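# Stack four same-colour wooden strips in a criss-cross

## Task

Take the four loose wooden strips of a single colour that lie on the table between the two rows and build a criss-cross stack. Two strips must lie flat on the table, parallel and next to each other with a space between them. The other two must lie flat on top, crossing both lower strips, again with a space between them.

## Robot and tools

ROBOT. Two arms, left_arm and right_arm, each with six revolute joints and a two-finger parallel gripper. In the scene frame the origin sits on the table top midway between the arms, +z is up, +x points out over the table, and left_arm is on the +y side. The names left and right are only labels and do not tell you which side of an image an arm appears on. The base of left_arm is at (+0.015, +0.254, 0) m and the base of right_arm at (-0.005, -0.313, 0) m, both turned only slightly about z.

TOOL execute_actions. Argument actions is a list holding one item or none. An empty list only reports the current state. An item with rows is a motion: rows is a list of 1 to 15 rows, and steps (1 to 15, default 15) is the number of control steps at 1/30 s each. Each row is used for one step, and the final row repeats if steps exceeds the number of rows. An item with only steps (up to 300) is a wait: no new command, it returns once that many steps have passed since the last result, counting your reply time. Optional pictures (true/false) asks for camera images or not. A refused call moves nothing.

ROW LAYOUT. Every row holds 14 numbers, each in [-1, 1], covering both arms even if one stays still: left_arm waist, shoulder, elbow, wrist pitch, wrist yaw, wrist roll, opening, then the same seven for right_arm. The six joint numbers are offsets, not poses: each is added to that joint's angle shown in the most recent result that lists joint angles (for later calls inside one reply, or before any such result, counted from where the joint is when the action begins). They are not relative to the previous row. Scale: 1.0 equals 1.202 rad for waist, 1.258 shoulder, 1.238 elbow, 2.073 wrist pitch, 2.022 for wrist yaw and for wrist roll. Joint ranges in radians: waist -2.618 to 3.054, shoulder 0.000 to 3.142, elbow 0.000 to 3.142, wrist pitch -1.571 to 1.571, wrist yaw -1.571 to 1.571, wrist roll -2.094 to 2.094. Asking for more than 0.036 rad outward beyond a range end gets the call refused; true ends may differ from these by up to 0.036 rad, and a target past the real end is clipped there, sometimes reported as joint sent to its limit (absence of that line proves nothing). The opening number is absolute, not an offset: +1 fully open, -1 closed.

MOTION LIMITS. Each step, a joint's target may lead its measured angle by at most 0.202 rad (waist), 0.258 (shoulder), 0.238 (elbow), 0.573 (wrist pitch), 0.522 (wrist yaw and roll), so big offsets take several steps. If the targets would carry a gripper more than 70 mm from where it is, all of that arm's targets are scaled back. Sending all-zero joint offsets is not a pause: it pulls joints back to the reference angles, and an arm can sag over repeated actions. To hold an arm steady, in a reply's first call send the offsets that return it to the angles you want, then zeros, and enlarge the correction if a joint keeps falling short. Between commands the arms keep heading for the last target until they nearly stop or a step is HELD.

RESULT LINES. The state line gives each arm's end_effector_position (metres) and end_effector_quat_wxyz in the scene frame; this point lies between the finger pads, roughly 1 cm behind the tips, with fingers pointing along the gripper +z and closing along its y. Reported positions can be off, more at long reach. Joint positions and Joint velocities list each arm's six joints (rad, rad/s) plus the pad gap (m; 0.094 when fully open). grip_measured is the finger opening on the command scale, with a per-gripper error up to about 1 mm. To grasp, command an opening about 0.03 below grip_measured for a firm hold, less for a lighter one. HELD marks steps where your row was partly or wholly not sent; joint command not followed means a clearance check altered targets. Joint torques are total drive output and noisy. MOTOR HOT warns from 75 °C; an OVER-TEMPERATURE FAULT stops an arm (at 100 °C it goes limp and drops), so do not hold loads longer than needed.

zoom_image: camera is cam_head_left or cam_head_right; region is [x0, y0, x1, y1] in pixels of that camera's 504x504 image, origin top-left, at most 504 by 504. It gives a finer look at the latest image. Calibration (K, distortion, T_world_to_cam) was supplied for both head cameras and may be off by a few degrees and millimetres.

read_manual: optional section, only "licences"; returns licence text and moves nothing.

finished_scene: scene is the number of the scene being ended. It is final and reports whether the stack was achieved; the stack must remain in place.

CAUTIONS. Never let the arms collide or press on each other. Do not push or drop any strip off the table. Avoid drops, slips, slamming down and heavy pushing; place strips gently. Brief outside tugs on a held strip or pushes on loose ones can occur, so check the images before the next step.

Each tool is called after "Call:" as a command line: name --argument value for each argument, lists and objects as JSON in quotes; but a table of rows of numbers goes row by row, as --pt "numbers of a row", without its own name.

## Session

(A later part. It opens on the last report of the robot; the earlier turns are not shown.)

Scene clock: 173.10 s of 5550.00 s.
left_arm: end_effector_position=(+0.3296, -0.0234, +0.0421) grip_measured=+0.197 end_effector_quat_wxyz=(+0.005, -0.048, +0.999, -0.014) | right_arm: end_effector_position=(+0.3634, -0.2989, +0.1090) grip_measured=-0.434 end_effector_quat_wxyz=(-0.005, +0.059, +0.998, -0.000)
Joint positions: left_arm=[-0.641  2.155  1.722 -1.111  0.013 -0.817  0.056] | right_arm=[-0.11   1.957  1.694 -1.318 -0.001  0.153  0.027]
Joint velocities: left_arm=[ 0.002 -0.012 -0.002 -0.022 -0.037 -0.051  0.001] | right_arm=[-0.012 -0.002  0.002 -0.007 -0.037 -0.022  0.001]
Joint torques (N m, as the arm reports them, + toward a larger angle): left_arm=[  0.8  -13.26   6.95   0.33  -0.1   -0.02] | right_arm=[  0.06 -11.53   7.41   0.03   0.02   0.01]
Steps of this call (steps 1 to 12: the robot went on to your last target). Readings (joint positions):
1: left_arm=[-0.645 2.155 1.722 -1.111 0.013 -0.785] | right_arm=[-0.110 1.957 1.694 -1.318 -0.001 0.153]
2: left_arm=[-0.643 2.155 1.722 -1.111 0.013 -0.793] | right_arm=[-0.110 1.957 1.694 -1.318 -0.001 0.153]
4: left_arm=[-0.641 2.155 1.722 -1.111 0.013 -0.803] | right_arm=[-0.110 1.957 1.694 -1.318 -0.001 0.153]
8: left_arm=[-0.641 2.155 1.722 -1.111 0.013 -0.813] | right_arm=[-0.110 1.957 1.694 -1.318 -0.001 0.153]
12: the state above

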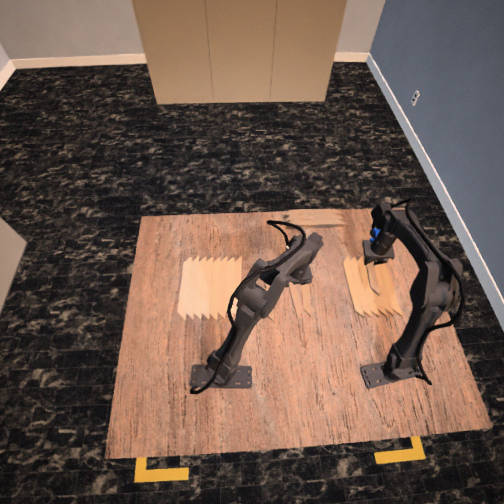

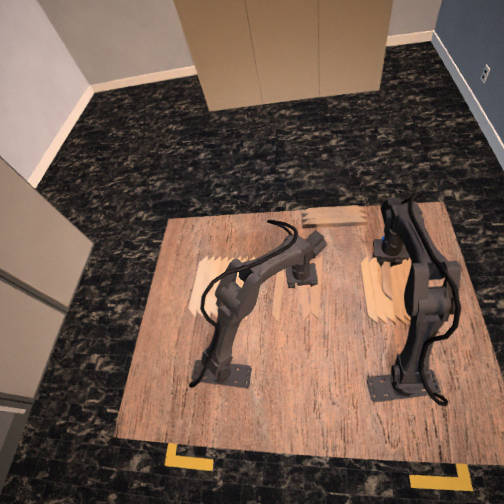

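Call:
execute_actions --actions '[{"rows":[[0,0,0,-0.016,-0.008,0,0.17, 0,0,0,0,0,0,-0.465],[0,0,0,-0.016,-0.008,0,0.17, 0,0,0,0,0,0,-0.465],[0,0,0,-0.016,-0.008,0,0.17, 0,0,0,0,0,0,-0.465],[0,0,-0.015,-0.012,-0.008,0,0.17, 0,0,0,0,0,0,-0.465],[0,0,-0.025,-0.006,-0.008,0,0.17, 0,0,0,0,0,0,-0.465],[0,0,-0.035,0,-0.008,0,0.17, 0,0,0,0,0,0,-0.465],[0,0,-0.045,0.006,-0.008,0,0.17, 0,0,0,0,0,0,-0.465],[0,0,-0.055,0.012,-0.008,0,0.17, 0,0,0,0,0,0,-0.465],[0,0,-0.063,0.018,-0.008,0,0.17, 0,0,0,0,0,0,-0.465],[0,0,-0.07,0.024,-0.008,0,0.17, 0,0,0,0,0,0,-0.465],[0,0,-0.076,0.029,-0.008,0,0.17, 0,0,0,0,0,0,-0.465],[0,0,-0.08,0.033,-0.008,0,0.17, 0,0,0,0,0,0,-0.465]],"steps":15}]' --pictures false

Call:
execute_actions --actions '[{"rows":[[0,0,-0.014,0.006,0,0,0.17, 0,0,0,0,0,0,-0.465],[0,0,-0.022,0.01,0,0,0.17, 0,0,0,0,0,0,-0.465]],"steps":8}]' --pictures false

Scene clock: 191.47 s of 5550.00 s.
left_arm: end_effector_position=(+0.3181, -0.0127, +0.0217) grip_measured=+0.173 end_effector_quat_wxyz=(-0.010, -0.050, +0.999, +0.002) | right_arm: end_effector_position=(+0.3634, -0.2989, +0.1090) grip_measured=-0.434 end_effector_quat_wxyz=(-0.005, +0.059, +0.998, -0.000)
Joint positions: left_arm=[-0.641  2.155  1.639 -1.072  0.01  -0.82   0.055] | right_arm=[-0.11   1.957  1.694 -1.318 -0.001  0.153  0.027]
Joint velocities: left_arm=[ 0.012  0.002  0.012  0.183 -0.066  0.037 -0.002] | right_arm=[-0.002 -0.027  0.017 -0.066 -0.007 -0.022 -0.001]
Joint torques (N m, as the arm reports them, + toward a larger angle): left_arm=[ -0.01 -13.05   4.14   0.25  -0.16   0.06] | right_arm=[ -0.07 -11.48   7.48   0.01   0.03   0.02]
Steps of this call (steps 1 to 30: the robot went on to your last target; steps 31 to 90: nothing new was sent; then 14.87 s passed at rest; steps 91 to 105: all 15 steps of this action). Readings (joint positions):
91: left_arm=[-0.641 2.155 1.722 -1.113 0.013 -0.820] | right_arm=[-0.110 1.957 1.694 -1.318 -0.001 0.153]
92: left_arm=[-0.641 2.155 1.722 -1.118 0.012 -0.820] | right_arm=[-0.110 1.957 1.694 -1.318 -0.001 0.153]
94: left_arm=[-0.641 2.155 1.722 -1.124 0.012 -0.820] | right_arm=[-0.110 1.957 1.694 -1.318 -0.001 0.153]
98: left_arm=[-0.641 2.155 1.695 -1.110 0.011 -0.820] | right_arm=[-0.110 1.957 1.694 -1.318 -0.001 0.153]
105: the state above

Scene clock: 191.73 s of 5550.00 s.
left_arm: end_effector_position=(+0.3192, -0.0137, +0.0211) grip_measured=+0.173 end_effector_quat_wxyz=(-0.008, -0.050, +0.999, -0.000) | right_arm: end_effector_position=(+0.3634, -0.2989, +0.1090) grip_measured=-0.434 end_effector_quat_wxyz=(-0.005, +0.059, +0.998, -0.000)
Joint positions: left_arm=[-0.641  2.155  1.637 -1.063  0.011 -0.82   0.055] | right_arm=[-0.11   1.957  1.694 -1.318 -0.001  0.153  0.027]
Joint velocities: left_arm=[-0.012 -0.002  0.012 -0.007 -0.022 -0.022 -0.001] | right_arm=[-0.002  0.002  0.017 -0.022 -0.051 -0.037 -0.001]
Joint torques (N m, as the arm reports them, + toward a larger angle): left_arm=[ -0.04 -13.02   3.42   0.38  -0.02   0.03] | right_arm=[ -0.02 -11.43   7.36   0.05   0.05   0.  ]
Steps of this call (steps 1 to 8: all 8 steps of this action). Readings (joint positions):
1: left_arm=[-0.641 2.155 1.639 -1.069 0.010 -0.820] | right_arm=[-0.110 1.957 1.694 -1.318 -0.001 0.153]
2: left_arm=[-0.641 2.155 1.639 -1.069 0.010 -0.820] | right_arm=[-0.110 1.957 1.694 -1.318 -0.001 0.153]
4: left_arm=[-0.641 2.155 1.637 -1.064 0.010 -0.820] | right_arm=[-0.110 1.957 1.694 -1.318 -0.001 0.153]
8: the state above

Call:
execute_actions --actions '[{"rows":[[0,0,0.014,0.004,0,0,0.1, 0,0,0,0,0,0,-0.465],[0,0,0.014,0.004,0,0,0.0, 0,0,0,0,0,0,-0.465],[0,0,0.014,0.004,0,0,-0.1, 0,0,0,0,0,0,-0.465],[0,0,0.014,0.004,0,0,-0.2, 0,0,0,0,0,0,-0.465],[0,0,0.014,0.004,0,0,-0.3, 0,0,0,0,0,0,-0.465],[0,0,0.014,0.004,0,0,-0.38, 0,0,0,0,0,0,-0.465],[0,0,0.014,0.004,0,0,-0.465, 0,0,0,0,0,0,-0.465]],"steps":13}]' --pictures false

Call:
execute_actions --actions '[{"rows":[[0,0,0.03,-0.008,0,0,-0.465, 0,0,0,0,0,0,-0.465],[0,0,0.05,-0.02,0,0,-0.465, 0,0,0,0,0,0,-0.465],[0,0,0.07,-0.032,0,0,-0.465, 0,0,0,0,0,0,-0.465],[0,0,0.09,-0.044,0,0,-0.465, 0,0,0,0,0,0,-0.465],[0,0,0.11,-0.056,0,0,-0.465, 0,0,0,0,0,0,-0.465],[0,0,0.13,-0.068,0,0,-0.465, 0,0,0,0,0,0,-0.465],[0.01,0.01,0.15,-0.076,0,0.05,-0.465, 0,0,0,0,0,0,-0.465],[0.025,0.025,0.175,-0.082,0,0.15,-0.465, 0,0,0,0,0,0,-0.465],[0.04,0.04,0.2,-0.086,0,0.27,-0.465, 0,0,0,0,0,0,-0.465],[0.055,0.055,0.225,-0.09,0,0.39,-0.465, 0,0,0,0,0,0,-0.465],[0.068,0.07,0.25,-0.093,0,0.51,-0.465, 0,0,0,0,0,0,-0.465],[0.08,0.085,0.27,-0.096,0,0.63,-0.465, 0,0,0,0,0,0,-0.465],[0.088,0.098,0.29,-0.098,0,0.75,-0.465, 0,0,0,0,0,0,-0.465],[0.094,0.108,0.305,-0.1,0,0.86,-0.465, 0,0,0,0,0,0,-0.465],[0.097,0.118,0.316,-0.1,0,0.955,-0.465, 0,0,0,0,0,0,-0.465]],"steps":15}]' --pictures false

Call:
execute_actions --actions '[{"steps":28}]'

Call:
zoom_image --camera "cam_head_right" --region '[240, 220, 360, 340]'

Scene clock: 217.97 s of 5550.00 s.
left_arm: end_effector_position=(+0.3200, -0.0153, +0.0211) grip_measured=-0.437 end_effector_quat_wxyz=(-0.007, -0.050, +0.999, -0.004) | right_arm: end_effector_position=(+0.3634, -0.2989, +0.1090) grip_measured=-0.434 end_effector_quat_wxyz=(-0.005, +0.059, +0.998, -0.000)
Joint positions: left_arm=[-0.641  2.155  1.637 -1.057  0.015 -0.82   0.026] | right_arm=[-0.11   1.957  1.694 -1.318 -0.001  0.153  0.027]
Joint velocities: left_arm=[-0.007 -0.012 -0.002 -0.007 -0.007 -0.022  0.   ] | right_arm=[-0.007 -0.017 -0.002 -0.037 -0.022  0.037  0.001]
Joint torques (N m, as the arm reports them, + toward a larger angle): left_arm=[ -0.07 -13.11   6.69   0.28  -0.06   0.04] | right_arm=[ -0.02 -11.45   7.42   0.05   0.03   0.02]
Steps of this call (steps 1 to 15: the robot went on to your last target; steps 16 to 90: nothing new was sent; then 22.80 s passed at rest; steps 91 to 103: all 13 steps of this action). Readings (joint positions):
91: left_arm=[-0.641 2.155 1.637 -1.063 0.012 -0.820] | right_arm=[-0.110 1.957 1.694 -1.318 -0.001 0.153]
92: left_arm=[-0.641 2.155 1.637 -1.060 0.013 -0.820] | right_arm=[-0.110 1.957 1.694 -1.318 -0.001 0.153]
94: left_arm=[-0.641 2.155 1.637 -1.057 0.014 -0.820] | right_arm=[-0.110 1.957 1.694 -1.318 -0.001 0.153]
98: left_arm=[-0.641 2.155 1.637 -1.057 0.015 -0.820] | right_arm=[-0.110 1.957 1.694 -1.318 -0.001 0.153]
103: the state above

Scene clock: 218.47 s of 5550.00 s.
left_arm: end_effector_position=(+0.3843, -0.0173, +0.0649) grip_measured=-0.437 end_effector_quat_wxyz=(+0.032, +0.277, +0.960, -0.022) | right_arm: end_effector_position=(+0.3634, -0.2989, +0.1090) grip_measured=-0.434 end_effector_quat_wxyz=(-0.005, +0.059, +0.998, -0.000)
Joint positions: left_arm=[-0.55   2.261  1.983 -1.219  0.019 -0.068  0.026] | right_arm=[-0.11   1.957  1.694 -1.318 -0.001  0.153  0.027]
Joint velocities: left_arm=[ 0.447  0.501  0.491 -0.066  0.007  2.806  0.   ] | right_arm=[-0.007 -0.007 -0.007 -0.007 -0.007  0.081 -0.   ]
Joint torques (N m, as the arm reports them, + toward a larger angle): left_arm=[ -0.3  -13.23   6.86   0.11  -0.05   0.07] | right_arm=[  0.01 -11.41   7.44   0.04   0.05   0.  ]
Steps of this call (steps 1 to 15: all 15 steps of this action). Readings (joint positions):
1: left_arm=[-0.641 2.155 1.638 -1.058 0.015 -0.820] | right_arm=[-0.110 1.957 1.694 -1.318 -0.001 0.153]
2: left_arm=[-0.641 2.156 1.644 -1.065 0.015 -0.820] | right_arm=[-0.110 1.957 1.694 -1.318 -0.001 0.153]
4: left_arm=[-0.641 2.160 1.675 -1.093 0.015 -0.820] | right_arm=[-0.110 1.957 1.694 -1.318 -0.001 0.153]
8: left_arm=[-0.640 2.164 1.778 -1.159 0.015 -0.756] | right_arm=[-0.110 1.957 1.694 -1.318 -0.001 0.153]
15: the state above

Scene clock: 219.40 s of 5550.00 s.
left_arm: end_effector_position=(+0.3879, +0.0004, +0.0476) grip_measured=-0.437 end_effector_quat_wxyz=(+0.005, +0.749, +0.662, -0.005) | right_arm: end_effector_position=(+0.3634, -0.2989, +0.1090) grip_measured=-0.434 end_effector_quat_wxyz=(-0.005, +0.059, +0.998, -0.000)
Joint positions: left_arm=[-0.517  2.31   1.999 -1.253  0.012  1.099  0.026] | right_arm=[-0.11   1.957  1.694 -1.318 -0.001  0.153  0.027]
Joint velocities: left_arm=[-0.017 -0.007  0.002 -0.051  0.022  0.022 -0.001] | right_arm=[ 0.002  0.002  0.027 -0.022 -0.066  0.037 -0.   ]
Joint torques (N m, as the arm reports them, + toward a larger angle): left_arm=[ -0.77 -15.18   7.77   0.17   0.01   0.1 ] | right_arm=[ -0.01 -11.48   7.42   0.03   0.02   0.02]
Steps of this call (steps 1 to 28: the robot went on to your last target). Readings (joint positions):
1: left_arm=[-0.536 2.276 1.994 -1.220 0.018 0.032] | right_arm=[-0.110 1.957 1.694 -1.318 -0.001 0.153]
2: left_arm=[-0.526 2.287 1.999 -1.222 0.017 0.132] | right_arm=[-0.110 1.957 1.694 -1.318 -0.001 0.153]
4: left_arm=[-0.515 2.302 1.999 -1.232 0.013 0.331] | right_arm=[-0.110 1.957 1.694 -1.318 -0.001 0.153]
8: left_arm=[-0.517 2.310 1.999 -1.248 0.012 0.725] | right_arm=[-0.110 1.957 1.694 -1.318 -0.001 0.153]
28: the state above

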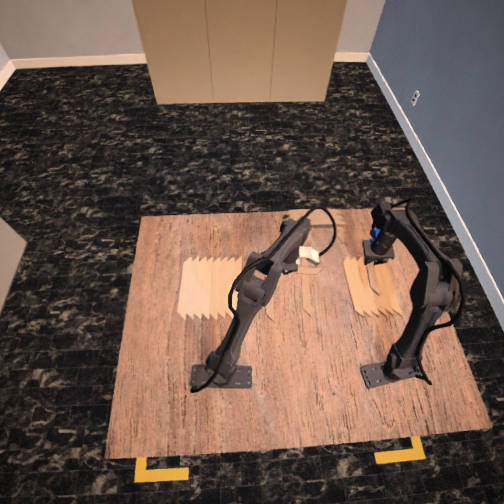

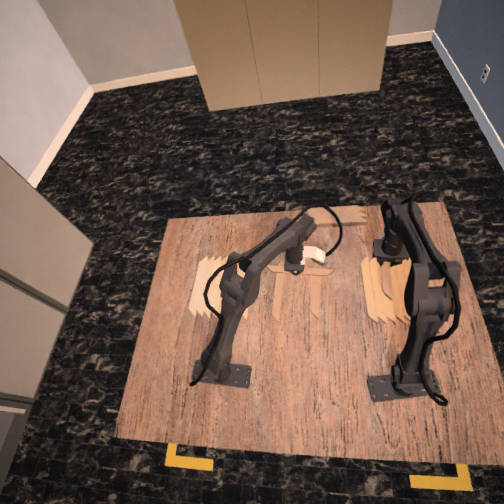

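Region (240, 220, 360, 340) of cam_head_right's 504x504 image, scaled by 4.200, with more detail than that image has.

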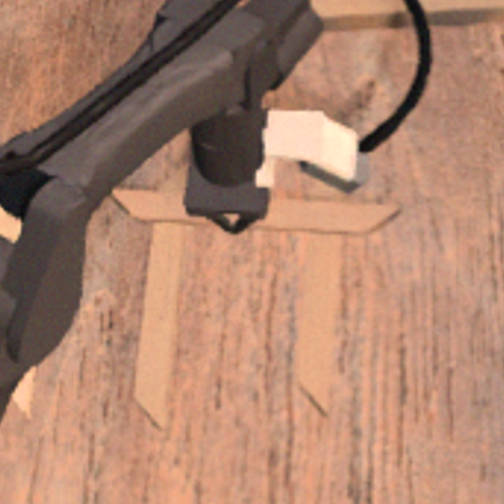

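Call:
execute_actions --actions '[{"rows":[[0,0,-0.015,0.004,0,0,-0.465, 0,0,0,0,0,0,-0.465],[0,0,-0.023,0.009,0,0,-0.465, 0,0,0,0,0,0,-0.465],[0,0,-0.031,0.014,0,0,-0.465, 0,0,0,0,0,0,-0.465],[0,0,-0.039,0.019,0,0,-0.465, 0,0,0,0,0,0,-0.465],[0,0,-0.046,0.023,0,0,-0.465, 0,0,0,0,0,0,-0.465],[0,0,-0.052,0.026,0,0,-0.465, 0,0,0,0,0,0,-0.465]],"steps":12}]' --pictures false

Call:
execute_actions --actions '[{"rows":[[0,0,-0.014,0.004,0,0,-0.465, 0,0,0,0,0,0,-0.465],[0,0,-0.022,0.008,0,0,-0.465, 0,0,0,0,0,0,-0.465]],"steps":8}]' --pictures false

Scene clock: 231.00 s of 5550.00 s.
left_arm: end_effector_position=(+0.3852, +0.0027, +0.0360) grip_measured=-0.437 end_effector_quat_wxyz=(-0.000, +0.751, +0.661, -0.005) | right_arm: end_effector_position=(+0.3634, -0.2989, +0.1090) grip_measured=-0.434 end_effector_quat_wxyz=(-0.005, +0.059, +0.998, -0.000)
Joint positions: left_arm=[-0.517  2.31   1.953 -1.217  0.01   1.103  0.026] | right_arm=[-0.11   1.957  1.694 -1.318 -0.001  0.153  0.027]
Joint velocities: left_arm=[ 0.017 -0.012 -0.002  0.022 -0.139 -0.022  0.   ] | right_arm=[-0.007 -0.037  0.002  0.066  0.007 -0.037  0.002]
Joint torques (N m, as the arm reports them, + toward a larger angle): left_arm=[ -0.1  -14.49   4.15   0.41   0.03   0.  ] | right_arm=[  0.02 -11.51   7.41   0.05   0.01   0.01]
Steps of this call (steps 1 to 30: the robot went on to your last target; steps 31 to 90: nothing new was sent; then 8.20 s passed at rest; steps 91 to 102: all 12 steps of this action). Readings (joint positions):
91: left_arm=[-0.517 2.310 1.999 -1.253 0.012 1.103] | right_arm=[-0.110 1.957 1.694 -1.318 -0.001 0.153]
92: left_arm=[-0.517 2.310 1.997 -1.251 0.012 1.103] | right_arm=[-0.110 1.957 1.694 -1.318 -0.001 0.153]
94: left_arm=[-0.517 2.310 1.986 -1.239 0.012 1.103] | right_arm=[-0.110 1.957 1.694 -1.318 -0.001 0.153]
98: left_arm=[-0.517 2.310 1.953 -1.220 0.012 1.103] | right_arm=[-0.110 1.957 1.694 -1.318 -0.001 0.153]
102: the state above

Scene clock: 231.27 s of 5550.00 s.
left_arm: end_effector_position=(+0.3854, +0.0027, +0.0360) grip_measured=-0.437 end_effector_quat_wxyz=(+0.000, +0.751, +0.661, -0.005) | right_arm: end_effector_position=(+0.3634, -0.2989, +0.1090) grip_measured=-0.434 end_effector_quat_wxyz=(-0.005, +0.059, +0.998, -0.000)
Joint positions: left_arm=[-0.517  2.31   1.953 -1.216  0.009  1.103  0.026] | right_arm=[-0.11   1.957  1.694 -1.318 -0.001  0.153  0.027]
Joint velocities: left_arm=[ 0.002 -0.007 -0.002  0.037  0.022  0.007  0.001] | right_arm=[ 0.002  0.002  0.017  0.051 -0.051 -0.037  0.   ]
Joint torques (N m, as the arm reports them, + toward a larger angle): left_arm=[ -0.06 -14.59   3.47   0.43  -0.01   0.03] | right_arm=[ -0.04 -11.51   7.44   0.03   0.03  -0.02]
Steps of this call (steps 1 to 8: all 8 steps of this action). Readings (joint positions):
1: left_arm=[-0.517 2.310 1.953 -1.217 0.010 1.103] | right_arm=[-0.110 1.957 1.694 -1.318 -0.001 0.153]
2: left_arm=[-0.517 2.310 1.953 -1.216 0.010 1.103] | right_arm=[-0.110 1.957 1.694 -1.318 -0.001 0.153]
4: left_arm=[-0.517 2.310 1.953 -1.216 0.009 1.103] | right_arm=[-0.110 1.957 1.694 -1.318 -0.001 0.153]
8: the state above

Call:
execute_actions --actions '[{"rows":[[0,0,0.005,0,0,0,-0.465, 0,0,0,0,0,0,-0.465],[0,0,0.005,0,0,0,-0.4, 0,0,0,0,0,0,-0.465],[0,0,0.005,0,0,0,-0.3, 0,0,0,0,0,0,-0.465],[0,0,0.005,0,0,0,-0.1, 0,0,0,0,0,0,-0.465],[0,0,0.005,0,0,0,-0.1, 0,0,0,0,0,0,-0.465],[0,0,0.005,0,0,0,-0.1, 0,0,0,0,0,0,-0.465],[0,-0.02,0.005,-0.012,0,0,-0.1, 0,0,0,0,0,0,-0.465],[0,-0.04,0.005,-0.024,0,0,-0.1, 0,0,0,0,0,0,-0.465],[0,-0.06,0.005,-0.036,0,0,-0.1, 0,0,0,0,0,0,-0.465],[0,-0.08,0.005,-0.048,0,0,-0.1, 0,0,0,0,0,0,-0.465],[0,-0.1,0.005,-0.06,0,0,-0.1, 0,0,0,0,0,0,-0.465],[0,-0.12,0,-0.07,0,0,-0.1, 0,0,0,0,0,0,-0.465],[0,-0.15,0,-0.08,0,0,-0.1, 0,0,0,0,0,0,-0.465]],"steps":15}]' --pictures false

Call:
execute_actions --actions '[{"rows":[[0.06,-0.04,-0.02,0,0,-0.05,-0.1, 0,0,0,0,0,0,-0.465],[0.12,-0.07,-0.04,0,0,-0.1,-0.1, 0,0,0,0,0,0,-0.465],[0.18,-0.1,-0.06,0,0,-0.15,-0.1, 0,0,0,0,0,0,-0.465],[0.25,-0.13,-0.08,0,0,-0.2,-0.1, 0,0,0,0,0,0,-0.465],[0.32,-0.15,-0.1,0,0,-0.25,-0.1, 0,0,0,0,0,0,-0.465],[0.39,-0.17,-0.12,0,0,-0.3,-0.1, 0,0,0,0,0,0,-0.465],[0.46,-0.18,-0.12,0,0,-0.35,-0.1, 0,0,0,0,0,0,-0.465],[0.52,-0.18,-0.12,0,0,-0.4,-0.1, 0,0,0,0,0,0,-0.465],[0.57,-0.18,-0.12,0,0,-0.45,-0.1, 0,0,0,0,0,0,-0.465],[0.61,-0.18,-0.12,0,0,-0.5,-0.1, 0,0,0,0,0,0,-0.465],[0.64,-0.18,-0.12,0,0,-0.5,-0.1, 0,0,0,0,0,0,-0.465]],"steps":15}]' --pictures false

Call:
execute_actions --actions '[{"rows":[[0.04,0,0,0,0,0,-0.1, 0.04,0,0,0,0,-0.03,-0.465],[0.04,0,0,0,0,0,-0.1, 0.09,0,0.015,0,0,-0.06,-0.465],[0.04,0,0,0,0,0,-0.1, 0.15,0.01,0.03,0,0,-0.09,-0.465],[0.04,0,0,0,0,0,-0.1, 0.21,0.02,0.04,0,0,-0.12,-0.465],[0.04,0,0,0,0,0,-0.1, 0.27,0.035,0.05,0.005,0,-0.15,-0.465],[0.04,0,0,0,0,0,-0.1, 0.33,0.05,0.06,0.01,0,-0.18,-0.465],[0.04,0,0,0,0,0,-0.1, 0.39,0.065,0.07,0.015,0,-0.21,-0.465],[0.04,0,0,0,0,0,-0.1, 0.445,0.08,0.08,0.02,0,-0.24,-0.465],[0.04,0,0,0,0,0,-0.1, 0.495,0.1,0.09,0.025,0,-0.27,-0.465],[0.04,0,0,0,0,0,-0.1, 0.54,0.12,0.1,0.03,0,-0.3,-0.465],[0.04,0,0,0,0,0,-0.1, 0.58,0.14,0.11,0.035,0,-0.33,-0.465],[0.04,0,0,0,0,0,-0.1, 0.612,0.155,0.12,0.04,0,-0.36,-0.465],[0.04,0,0,0,0,0,-0.1, 0.64,0.17,0.133,0.045,0,-0.372,-0.465],[0.04,0,0,0,0,0,-0.1, 0.66,0.182,0.133,0.05,0,-0.372,-0.465],[0.04,0,0,0,0,0,-0.1, 0.673,0.192,0.133,0.056,0,-0.372,-0.465]],"steps":15}]' --pictures false

Call:
execute_actions --actions '[{"steps":25}]'

Call:
zoom_image --camera "cam_head_right" --region '[240, 220, 360, 340]'

Call:
zoom_image --camera "cam_head_left" --region '[230, 220, 350, 340]'

Scene clock: 280.13 s of 5550.00 s.
left_arm: end_effector_position=(+0.3701, +0.0131, +0.0985) grip_measured=-0.103 end_effector_quat_wxyz=(+0.022, +0.751, +0.660, +0.001) | right_arm: end_effector_position=(+0.3634, -0.2989, +0.1090) grip_measured=-0.434 end_effector_quat_wxyz=(-0.005, +0.059, +0.998, -0.000)
Joint positions: left_arm=[-0.517  2.16   1.953 -1.322  0.009  1.103  0.042] | right_arm=[-0.11   1.957  1.694 -1.318 -0.001  0.153  0.027]
Joint velocities: left_arm=[-0.002 -0.828 -0.012 -0.403 -0.037  0.037 -0.   ] | right_arm=[ 0.012  0.002 -0.012 -0.037  0.022  0.007  0.   ]
Joint torques (N m, as the arm reports them, + toward a larger angle): left_arm=[ -0.1  -12.37   5.67   0.24  -0.02   0.04] | right_arm=[  0.03 -11.46   7.45   0.02   0.03  -0.02]
Steps of this call (steps 1 to 15: the robot went on to your last target; steps 16 to 90: nothing new was sent; then 45.37 s passed at rest; steps 91 to 105: all 15 steps of this action). Readings (joint positions):
91: left_arm=[-0.517 2.310 1.953 -1.216 0.009 1.103] | right_arm=[-0.110 1.957 1.694 -1.318 -0.001 0.153]
92: left_arm=[-0.517 2.310 1.953 -1.217 0.009 1.103] | right_arm=[-0.110 1.957 1.694 -1.318 -0.001 0.153]
94: left_arm=[-0.517 2.310 1.953 -1.216 0.009 1.103] | right_arm=[-0.110 1.957 1.694 -1.318 -0.001 0.153]
98: left_arm=[-0.517 2.305 1.953 -1.222 0.009 1.103] | right_arm=[-0.110 1.957 1.694 -1.318 -0.001 0.153]
105: the state above

Scene clock: 280.63 s of 5550.00 s.
left_arm: end_effector_position=(+0.4152, +0.3128, +0.1453) grip_measured=-0.103 end_effector_quat_wxyz=(+0.069, +0.055, +0.996, +0.011) | right_arm: end_effector_position=(+0.3634, -0.2989, +0.1090) grip_measured=-0.434 end_effector_quat_wxyz=(-0.005, +0.059, +0.998, -0.000)
Joint positions: left_arm=[ 0.224  1.956  1.827 -1.301  0.007  0.255  0.042] | right_arm=[-0.11   1.957  1.694 -1.318 -0.001  0.153  0.027]
Joint velocities: left_arm=[ 1.438  0.007 -0.081  0.022 -0.168 -1.062  0.   ] | right_arm=[-0.002 -0.012  0.002 -0.051 -0.051 -0.022 -0.   ]
Joint torques (N m, as the arm reports them, + toward a larger angle): left_arm=[ -5.41 -13.83   4.48   0.34   0.33   0.04] | right_arm=[  0.03 -11.52   7.42   0.02   0.01   0.04]
Steps of this call (steps 1 to 15: all 15 steps of this action). Readings (joint positions):
1: left_arm=[-0.511 2.133 1.953 -1.326 0.011 1.088] | right_arm=[-0.110 1.957 1.694 -1.318 -0.001 0.153]
2: left_arm=[-0.497 2.108 1.949 -1.322 0.015 1.057] | right_arm=[-0.110 1.957 1.694 -1.318 -0.001 0.153]
4: left_arm=[-0.431 2.061 1.925 -1.314 0.022 0.971] | right_arm=[-0.110 1.957 1.694 -1.318 -0.001 0.153]
8: left_arm=[-0.212 1.978 1.851 -1.308 0.020 0.704] | right_arm=[-0.110 1.957 1.694 -1.318 -0.001 0.153]
15: the state above

Scene clock: 281.13 s of 5550.00 s.
left_arm: end_effector_position=(+0.4113, +0.3352, +0.1452) grip_measured=-0.103 end_effector_quat_wxyz=(+0.068, +0.025, +0.997, +0.016) | right_arm: end_effector_position=(+0.3019, -0.0248, +0.0723) grip_measured=-0.435 end_effector_quat_wxyz=(+0.012, -0.553, +0.833, -0.003)
Joint positions: left_arm=[ 0.277  1.956  1.827 -1.301 -0.002  0.249  0.042] | right_arm=[ 0.611  2.147  1.83  -1.23   0.009 -0.417  0.027]
Joint velocities: left_arm=[-0.012  0.002 -0.012 -0.066  0.022 -0.022  0.001] | right_arm=[ 1.516  0.662  0.242  0.374 -0.139 -1.209 -0.001]
Joint torques (N m, as the arm reports them, + toward a larger angle): left_arm=[ -0.36 -11.82   5.85   0.56   0.05   0.09] | right_arm=[ -0.36 -12.4    8.72  -0.1   -0.03   0.01]
Steps of this call (steps 1 to 15: all 15 steps of this action). Readings (joint positions):
1: left_arm=[0.267 1.956 1.827 -1.301 0.001 0.248] | right_arm=[-0.106 1.957 1.694 -1.318 0.001 0.145]
2: left_arm=[0.296 1.956 1.827 -1.301 -0.005 0.248] | right_arm=[-0.094 1.957 1.694 -1.318 0.006 0.126]
4: left_arm=[0.314 1.956 1.827 -1.301 -0.011 0.248] | right_arm=[-0.026 1.959 1.701 -1.319 0.018 0.069]
8: left_arm=[0.287 1.956 1.827 -1.301 -0.007 0.248] | right_arm=[0.204 1.997 1.751 -1.301 0.017 -0.092]
15: the state above

Scene clock: 281.97 s of 5550.00 s.
left_arm: end_effector_position=(+0.4113, +0.3352, +0.1452) grip_measured=-0.103 end_effector_quat_wxyz=(+0.068, +0.025, +0.997, +0.016) | right_arm: end_effector_position=(+0.2790, +0.0052, +0.0494) grip_measured=-0.435 end_effector_quat_wxyz=(-0.001, -0.656, +0.755, +0.000)
Joint positions: left_arm=[ 0.277  1.956  1.827 -1.301 -0.002  0.249  0.042] | right_arm=[ 0.695  2.209  1.838 -1.203 -0.    -0.591  0.027]
Joint velocities: left_arm=[-0.007 -0.002  0.002 -0.007 -0.022 -0.022 -0.001] | right_arm=[-0.007 -0.012 -0.002  0.007 -0.066  0.007  0.   ]
Joint torques (N m, as the arm reports them, + toward a larger angle): left_arm=[ -0.41 -11.76   5.82   0.55   0.07   0.09] | right_arm=[  0.43 -14.63   9.03   0.06   0.02  -0.04]
Steps of this call (steps 1 to 25: the robot went on to your last target). Readings (joint positions):
1: left_arm=[0.277 1.956 1.827 -1.301 -0.002 0.249] | right_arm=[0.660 2.167 1.835 -1.218 0.005 -0.453]
2: left_arm=[0.277 1.956 1.827 -1.301 -0.002 0.249] | right_arm=[0.701 2.184 1.836 -1.207 -0.001 -0.481]
4: left_arm=[0.277 1.956 1.827 -1.301 -0.002 0.249] | right_arm=[0.747 2.205 1.836 -1.204 -0.013 -0.523]
8: left_arm=[0.277 1.956 1.827 -1.301 -0.002 0.249] | right_arm=[0.732 2.209 1.838 -1.204 -0.015 -0.565]
25: the state above

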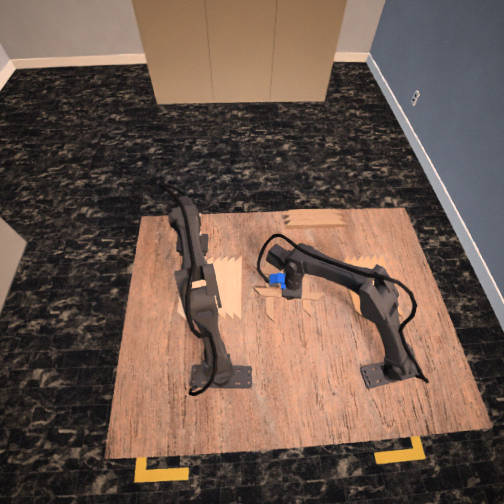

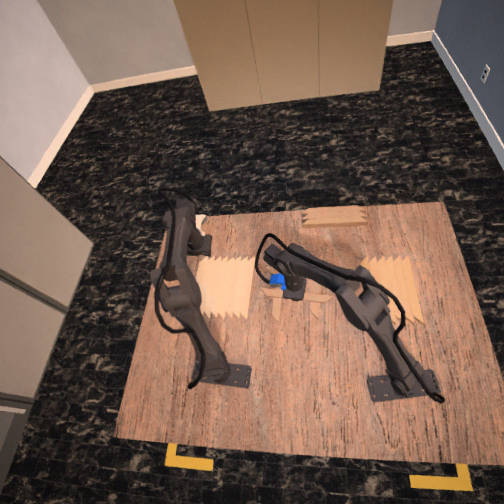

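Region (240, 220, 360, 340) of cam_head_right's 504x504 image, scaled by 4.200, with more detail than that image has.

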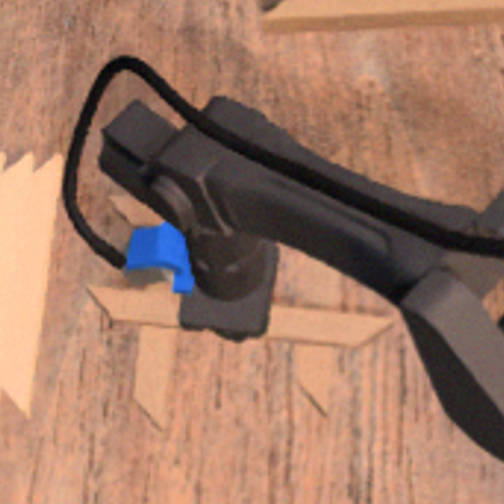

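Region (230, 220, 350, 340) of cam_head_left's 504x504 image, scaled by 4.200, with more detail than that image has.

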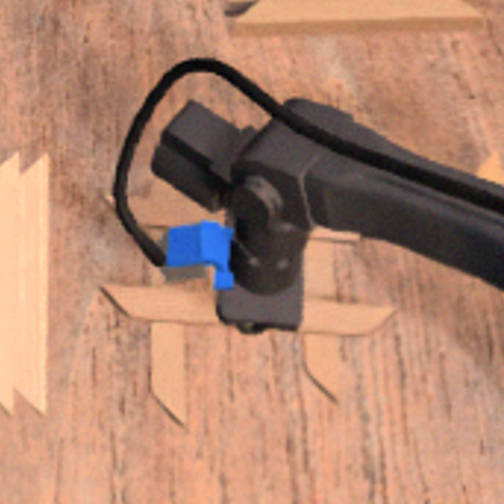

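Call:
execute_actions --actions '[{"rows":[[0,0,0,0,0,0,-0.1, 0,0,-0.015,0.012,0,0,-0.465],[0,0,0,0,0,0,-0.1, 0,0,-0.023,0.018,0,0,-0.465],[0,0,0,0,0,0,-0.1, 0,0,-0.031,0.024,0,0,-0.465],[0,0,0,0,0,0,-0.1, 0,0,-0.039,0.03,0,0,-0.465],[0,0,0,0,0,0,-0.1, 0,0,-0.047,0.035,0,0,-0.465],[0,0,0,0,0,0,-0.1, 0,0,-0.055,0.04,0,0,-0.465],[0,0,0,0,0,0,-0.1, 0,0,-0.062,0.044,0,0,-0.465],[0,0,0,0,0,0,-0.1, 0,0,-0.068,0.047,0,0,-0.465]],"steps":14}]' --pictures false

Call:
execute_actions --actions '[{"rows":[[0,0,0,0,0,0,-0.1, 0,0,-0.014,0.008,0,0,-0.465],[0,0,0,0,0,0,-0.1, 0,0,-0.022,0.012,0,0,-0.465]],"steps":8}]' --pictures false

Call:
execute_actions --actions '[{"rows":[[0,0,0,0,0,0,-0.1, 0,0,-0.014,0.004,0,0,-0.465],[0,0,0,0,0,0,-0.1, 0,0,-0.022,0.008,0,0,-0.465]],"steps":8}]' --pictures false

Scene clock: 296.37 s of 5550.00 s.
left_arm: end_effector_position=(+0.4113, +0.3352, +0.1452) grip_measured=-0.103 end_effector_quat_wxyz=(+0.068, +0.025, +0.997, +0.016) | right_arm: end_effector_position=(+0.2769, +0.0028, +0.0305) grip_measured=-0.435 end_effector_quat_wxyz=(-0.001, -0.656, +0.755, +0.000)
Joint positions: left_arm=[ 0.277  1.956  1.827 -1.301 -0.002  0.249  0.042] | right_arm=[ 0.695  2.209  1.762 -1.127 -0.    -0.592  0.027]
Joint velocities: left_arm=[ 0.002 -0.002 -0.007 -0.051 -0.051 -0.007  0.   ] | right_arm=[-0.002 -0.007  0.002  0.081  0.022  0.051  0.001]
Joint torques (N m, as the arm reports them, + toward a larger angle): left_arm=[ -0.04 -11.76   5.81   0.56  -0.03   0.03] | right_arm=[  0.01 -13.78   6.61   0.13   0.02   0.01]
Steps of this call (steps 1 to 15: the robot went on to your last target; steps 16 to 90: nothing new was sent; then 10.93 s passed at rest; steps 91 to 104: all 14 steps of this action). Readings (joint positions):
91: left_arm=[0.277 1.956 1.827 -1.301 -0.002 0.249] | right_arm=[0.695 2.209 1.838 -1.202 -0.000 -0.592]
92: left_arm=[0.277 1.956 1.827 -1.301 -0.002 0.249] | right_arm=[0.695 2.209 1.835 -1.196 -0.000 -0.592]
94: left_arm=[0.277 1.956 1.827 -1.301 -0.002 0.249] | right_arm=[0.695 2.209 1.823 -1.180 -0.000 -0.592]
98: left_arm=[0.277 1.956 1.827 -1.301 -0.002 0.249] | right_arm=[0.695 2.209 1.780 -1.146 -0.000 -0.592]
104: the state above

Scene clock: 296.63 s of 5550.00 s.
left_arm: end_effector_position=(+0.4113, +0.3352, +0.1452) grip_measured=-0.103 end_effector_quat_wxyz=(+0.068, +0.025, +0.997, +0.016) | right_arm: end_effector_position=(+0.2773, +0.0031, +0.0288) grip_measured=-0.435 end_effector_quat_wxyz=(+0.000, -0.656, +0.755, -0.000)
Joint positions: left_arm=[ 0.277  1.956  1.827 -1.301 -0.002  0.249  0.042] | right_arm=[ 0.695  2.209  1.756 -1.117  0.    -0.592  0.027]
Joint velocities: left_arm=[ 0.002 -0.017 -0.007  0.051 -0.007 -0.022 -0.001] | right_arm=[-0.007  0.007  0.012 -0.066  0.037 -0.007  0.   ]
Joint torques (N m, as the arm reports them, + toward a larger angle): left_arm=[ -0.03 -11.76   5.8    0.56  -0.02   0.03] | right_arm=[ -0.06 -13.84   5.63   0.19   0.01   0.  ]
Steps of this call (steps 1 to 8: all 8 steps of this action). Readings (joint positions):
1: left_arm=[0.277 1.956 1.827 -1.301 -0.002 0.249] | right_arm=[0.695 2.209 1.762 -1.125 -0.000 -0.592]
2: left_arm=[0.277 1.956 1.827 -1.301 -0.002 0.249] | right_arm=[0.695 2.209 1.760 -1.121 -0.000 -0.592]
4: left_arm=[0.277 1.956 1.827 -1.301 -0.002 0.249] | right_arm=[0.695 2.209 1.756 -1.117 -0.000 -0.592]
8: the state above

Scene clock: 296.90 s of 5550.00 s.
left_arm: end_effector_position=(+0.4113, +0.3352, +0.1452) grip_measured=-0.103 end_effector_quat_wxyz=(+0.068, +0.025, +0.997, +0.016) | right_arm: end_effector_position=(+0.2773, +0.0031, +0.0288) grip_measured=-0.435 end_effector_quat_wxyz=(+0.000, -0.656, +0.755, -0.000)
Joint positions: left_arm=[ 0.277  1.956  1.827 -1.301 -0.002  0.249  0.042] | right_arm=[ 0.695  2.209  1.756 -1.117  0.    -0.592  0.027]
Joint velocities: left_arm=[-0.007 -0.002 -0.007 -0.037  0.007 -0.022  0.   ] | right_arm=[-0.022 -0.017  0.007 -0.022 -0.037 -0.022 -0.001]
Joint torques (N m, as the arm reports them, + toward a larger angle): left_arm=[ -0.03 -11.76   5.8    0.56  -0.03   0.03] | right_arm=[ -0.05 -13.74   5.03   0.2    0.05   0.01]
Steps of this call (steps 1 to 8: all 8 steps of this action). Readings (joint positions):
1: left_arm=[0.277 1.956 1.827 -1.301 -0.002 0.249] | right_arm=[0.695 2.209 1.756 -1.117 0.000 -0.592]
2: left_arm=[0.277 1.956 1.827 -1.301 -0.002 0.249] | right_arm=[0.695 2.209 1.756 -1.117 0.000 -0.592]
4: left_arm=[0.277 1.956 1.827 -1.301 -0.002 0.249] | right_arm=[0.695 2.209 1.756 -1.117 0.000 -0.592]
8: the state above

Call:
execute_actions --actions '[{"rows":[[0,0,0,0,0,0,-0.1, 0,0,0,0,0,0,-0.465],[0,0,0,0,0,0,-0.1, 0,0,0,0,0,0,-0.4],[0,0,0,0,0,0,-0.1, 0,0,0,0,0,0,-0.3],[0,0,0,0,0,0,-0.1, 0,0,0,0,0,0,-0.1],[0,0,0,0,0,0,-0.1, 0,0,0,0,0,0,-0.1],[0,0,0,0,0,0,-0.1, 0,0,0,0,0,0,-0.1],[0,0,0,0,0,0,-0.1, 0,0,0.02,-0.01,0,0,-0.1],[0,0,0,0,0,0,-0.1, 0,-0.01,0.04,-0.025,0,0,-0.1],[0,0,0,0,0,0,-0.1, 0,-0.02,0.06,-0.045,0,0,-0.1],[0,0,0,0,0,0,-0.1, 0,-0.04,0.08,-0.065,0,0,-0.1],[0,0,0,0,0,0,-0.1, 0,-0.06,0.09,-0.085,0,0,-0.1],[0,0,0,0,0,0,-0.1, 0,-0.08,0.09,-0.1,0,0,-0.1],[0,0,0,0,0,0,-0.1, 0,-0.1,0.09,-0.11,0,0,-0.1]],"steps":15}]' --pictures false

Call:
execute_actions --actions '[{"rows":[[0,0,0,0,0,0,-0.1, -0.03,-0.04,0,-0.03,0,0,-0.1],[0,0,0,0,0,0,-0.1, -0.08,-0.06,0,-0.04,0,0,-0.1],[0,0,0,0,0,0,-0.1, -0.14,-0.08,0,-0.05,0,0,-0.1],[0,0,0,0,0,0,-0.1, -0.2,-0.1,0,-0.05,0,0,-0.1],[0,0,0,0,0,0,-0.1, -0.26,-0.1,0,-0.05,0,0,-0.1],[0,0,0,0,0,0,-0.1, -0.32,-0.1,0,-0.05,0,0,-0.1],[0,0,0,0,0,0,-0.1, -0.38,-0.1,0,-0.05,0,0,-0.1],[0,0,0,0,0,0,-0.1, -0.44,-0.1,0,-0.05,0,0,-0.1],[0,0,0,0,0,0,-0.1, -0.49,-0.1,0,-0.05,0,0,-0.1],[0,0,0,0,0,0,-0.1, -0.53,-0.1,0,-0.05,0,0,-0.1],[0,0,0,0,0,0,-0.1, -0.56,-0.1,0,-0.05,0,0,-0.1],[0,0,0,0,0,0,-0.1, -0.58,-0.1,0,-0.05,0,0,-0.1]],"steps":15}]' --pictures false

Call:
execute_actions --actions '[{"steps":10}]'

Call:
zoom_image --camera "cam_head_left" --region '[230, 220, 350, 340]'

Scene clock: 317.50 s of 5550.00 s.
left_arm: end_effector_position=(+0.4113, +0.3352, +0.1452) grip_measured=-0.103 end_effector_quat_wxyz=(+0.068, +0.025, +0.997, +0.016) | right_arm: end_effector_position=(+0.2723, -0.0024, +0.0825) grip_measured=-0.103 end_effector_quat_wxyz=(+0.010, -0.656, +0.755, +0.001)
Joint positions: left_arm=[ 0.277  1.956  1.827 -1.301 -0.002  0.249  0.042] | right_arm=[ 0.695  2.127  1.84  -1.263  0.    -0.592  0.042]
Joint velocities: left_arm=[-0.002 -0.007 -0.007 -0.022 -0.037  0.007  0.001] | right_arm=[ 0.012 -0.662  0.193 -0.52   0.037 -0.066  0.   ]
Joint torques (N m, as the arm reports them, + toward a larger angle): left_arm=[ -0.04 -11.76   5.8    0.55  -0.03   0.03] | right_arm=[  0.05 -13.65   8.76   0.04   0.04   0.03]
Steps of this call (steps 1 to 15: the robot went on to your last target; steps 16 to 90: nothing new was sent; then 17.10 s passed at rest; steps 91 to 105: all 15 steps of this action). Readings (joint positions):
91: left_arm=[0.277 1.956 1.827 -1.301 -0.002 0.249] | right_arm=[0.695 2.209 1.756 -1.117 0.000 -0.592]
92: left_arm=[0.277 1.956 1.827 -1.301 -0.002 0.249] | right_arm=[0.695 2.209 1.756 -1.117 0.000 -0.592]
94: left_arm=[0.277 1.956 1.827 -1.301 -0.002 0.249] | right_arm=[0.695 2.209 1.756 -1.117 0.000 -0.592]
98: left_arm=[0.277 1.956 1.827 -1.301 -0.002 0.249] | right_arm=[0.695 2.209 1.761 -1.125 0.000 -0.592]
105: the state above

Scene clock: 318.00 s of 5550.00 s.
left_arm: end_effector_position=(+0.4113, +0.3352, +0.1452) grip_measured=-0.103 end_effector_quat_wxyz=(+0.068, +0.025, +0.997, +0.016) | right_arm: end_effector_position=(+0.3955, -0.2596, +0.1245) grip_measured=-0.103 end_effector_quat_wxyz=(+0.035, -0.354, +0.934, -0.012)
Joint positions: left_arm=[ 0.277  1.956  1.827 -1.301 -0.002  0.249  0.042] | right_arm=[-0.011  2.019  1.841 -1.32   0.008 -0.592  0.042]
Joint velocities: left_arm=[-0.007  0.007 -0.002  0.081 -0.007  0.022  0.   ] | right_arm=[-1.131 -0.002  0.012 -0.066  0.183  0.066 -0.   ]
Joint torques (N m, as the arm reports them, + toward a larger angle): left_arm=[ -0.04 -11.76   5.8    0.55  -0.03   0.03] | right_arm=[  6.59 -13.71   7.44  -0.1   -0.36   0.02]
Steps of this call (steps 1 to 15: all 15 steps of this action). Readings (joint positions):
1: left_arm=[0.277 1.956 1.827 -1.301 -0.002 0.249] | right_arm=[0.693 2.105 1.841 -1.272 -0.000 -0.592]
2: left_arm=[0.277 1.956 1.827 -1.301 -0.002 0.249] | right_arm=[0.683 2.085 1.841 -1.281 -0.003 -0.592]
4: left_arm=[0.277 1.956 1.827 -1.301 -0.002 0.249] | right_arm=[0.627 2.051 1.841 -1.304 -0.013 -0.592]
8: left_arm=[0.277 1.956 1.827 -1.301 -0.002 0.249] | right_arm=[0.410 2.019 1.841 -1.316 -0.013 -0.592]
15: the state above

Scene clock: 318.33 s of 5550.00 s.
left_arm: end_effector_position=(+0.4113, +0.3352, +0.1452) grip_measured=-0.103 end_effector_quat_wxyz=(+0.068, +0.025, +0.997, +0.016) | right_arm: end_effector_position=(+0.3878, -0.2561, +0.1241) grip_measured=-0.103 end_effector_quat_wxyz=(+0.021, -0.360, +0.933, -0.010)
Joint positions: left_arm=[ 0.277  1.956  1.827 -1.301 -0.002  0.249  0.042] | right_arm=[ 0.001  2.019  1.841 -1.349  0.009 -0.592  0.042]
Joint velocities: left_arm=[ 0.007 -0.017  0.012  0.095  0.037  0.007  0.001] | right_arm=[ 0.022  0.002 -0.007  0.007 -0.007  0.081 -0.   ]
Joint torques (N m, as the arm reports them, + toward a larger angle): left_arm=[ -0.03 -11.76   5.79   0.55  -0.03   0.03] | right_arm=[ -0.4  -13.66   7.3    0.05   0.04  -0.01]
Steps of this call (steps 1 to 10: the robot went on to your last target). Readings (joint positions):
1: left_arm=[0.277 1.956 1.827 -1.301 -0.002 0.249] | right_arm=[-0.040 2.019 1.841 -1.324 0.016 -0.592]
2: left_arm=[0.277 1.956 1.827 -1.301 -0.002 0.249] | right_arm=[-0.055 2.019 1.841 -1.329 0.021 -0.592]
4: left_arm=[0.277 1.956 1.827 -1.301 -0.002 0.249] | right_arm=[-0.049 2.019 1.841 -1.338 0.024 -0.592]
8: left_arm=[0.277 1.956 1.827 -1.301 -0.002 0.249] | right_arm=[-0.007 2.019 1.841 -1.347 0.014 -0.592]
10: the state above

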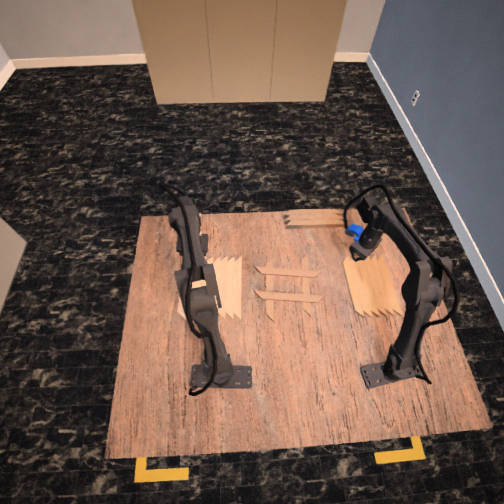

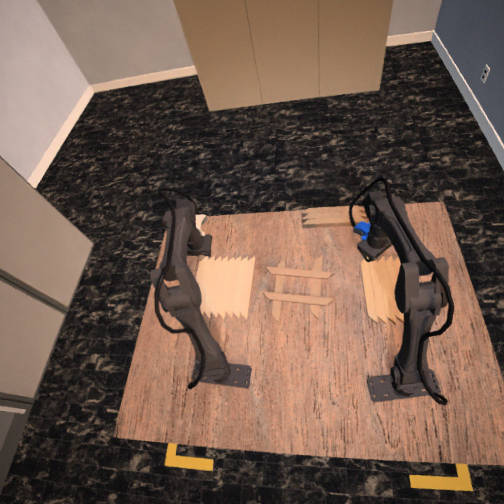

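Region (230, 220, 350, 340) of cam_head_left's 504x504 image, scaled by 4.200, with more detail than that image has.

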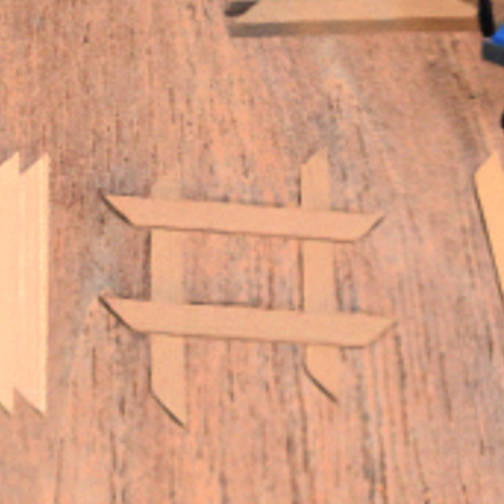

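Call:
finished_scene --scene 2

The scene is finished: the task was done.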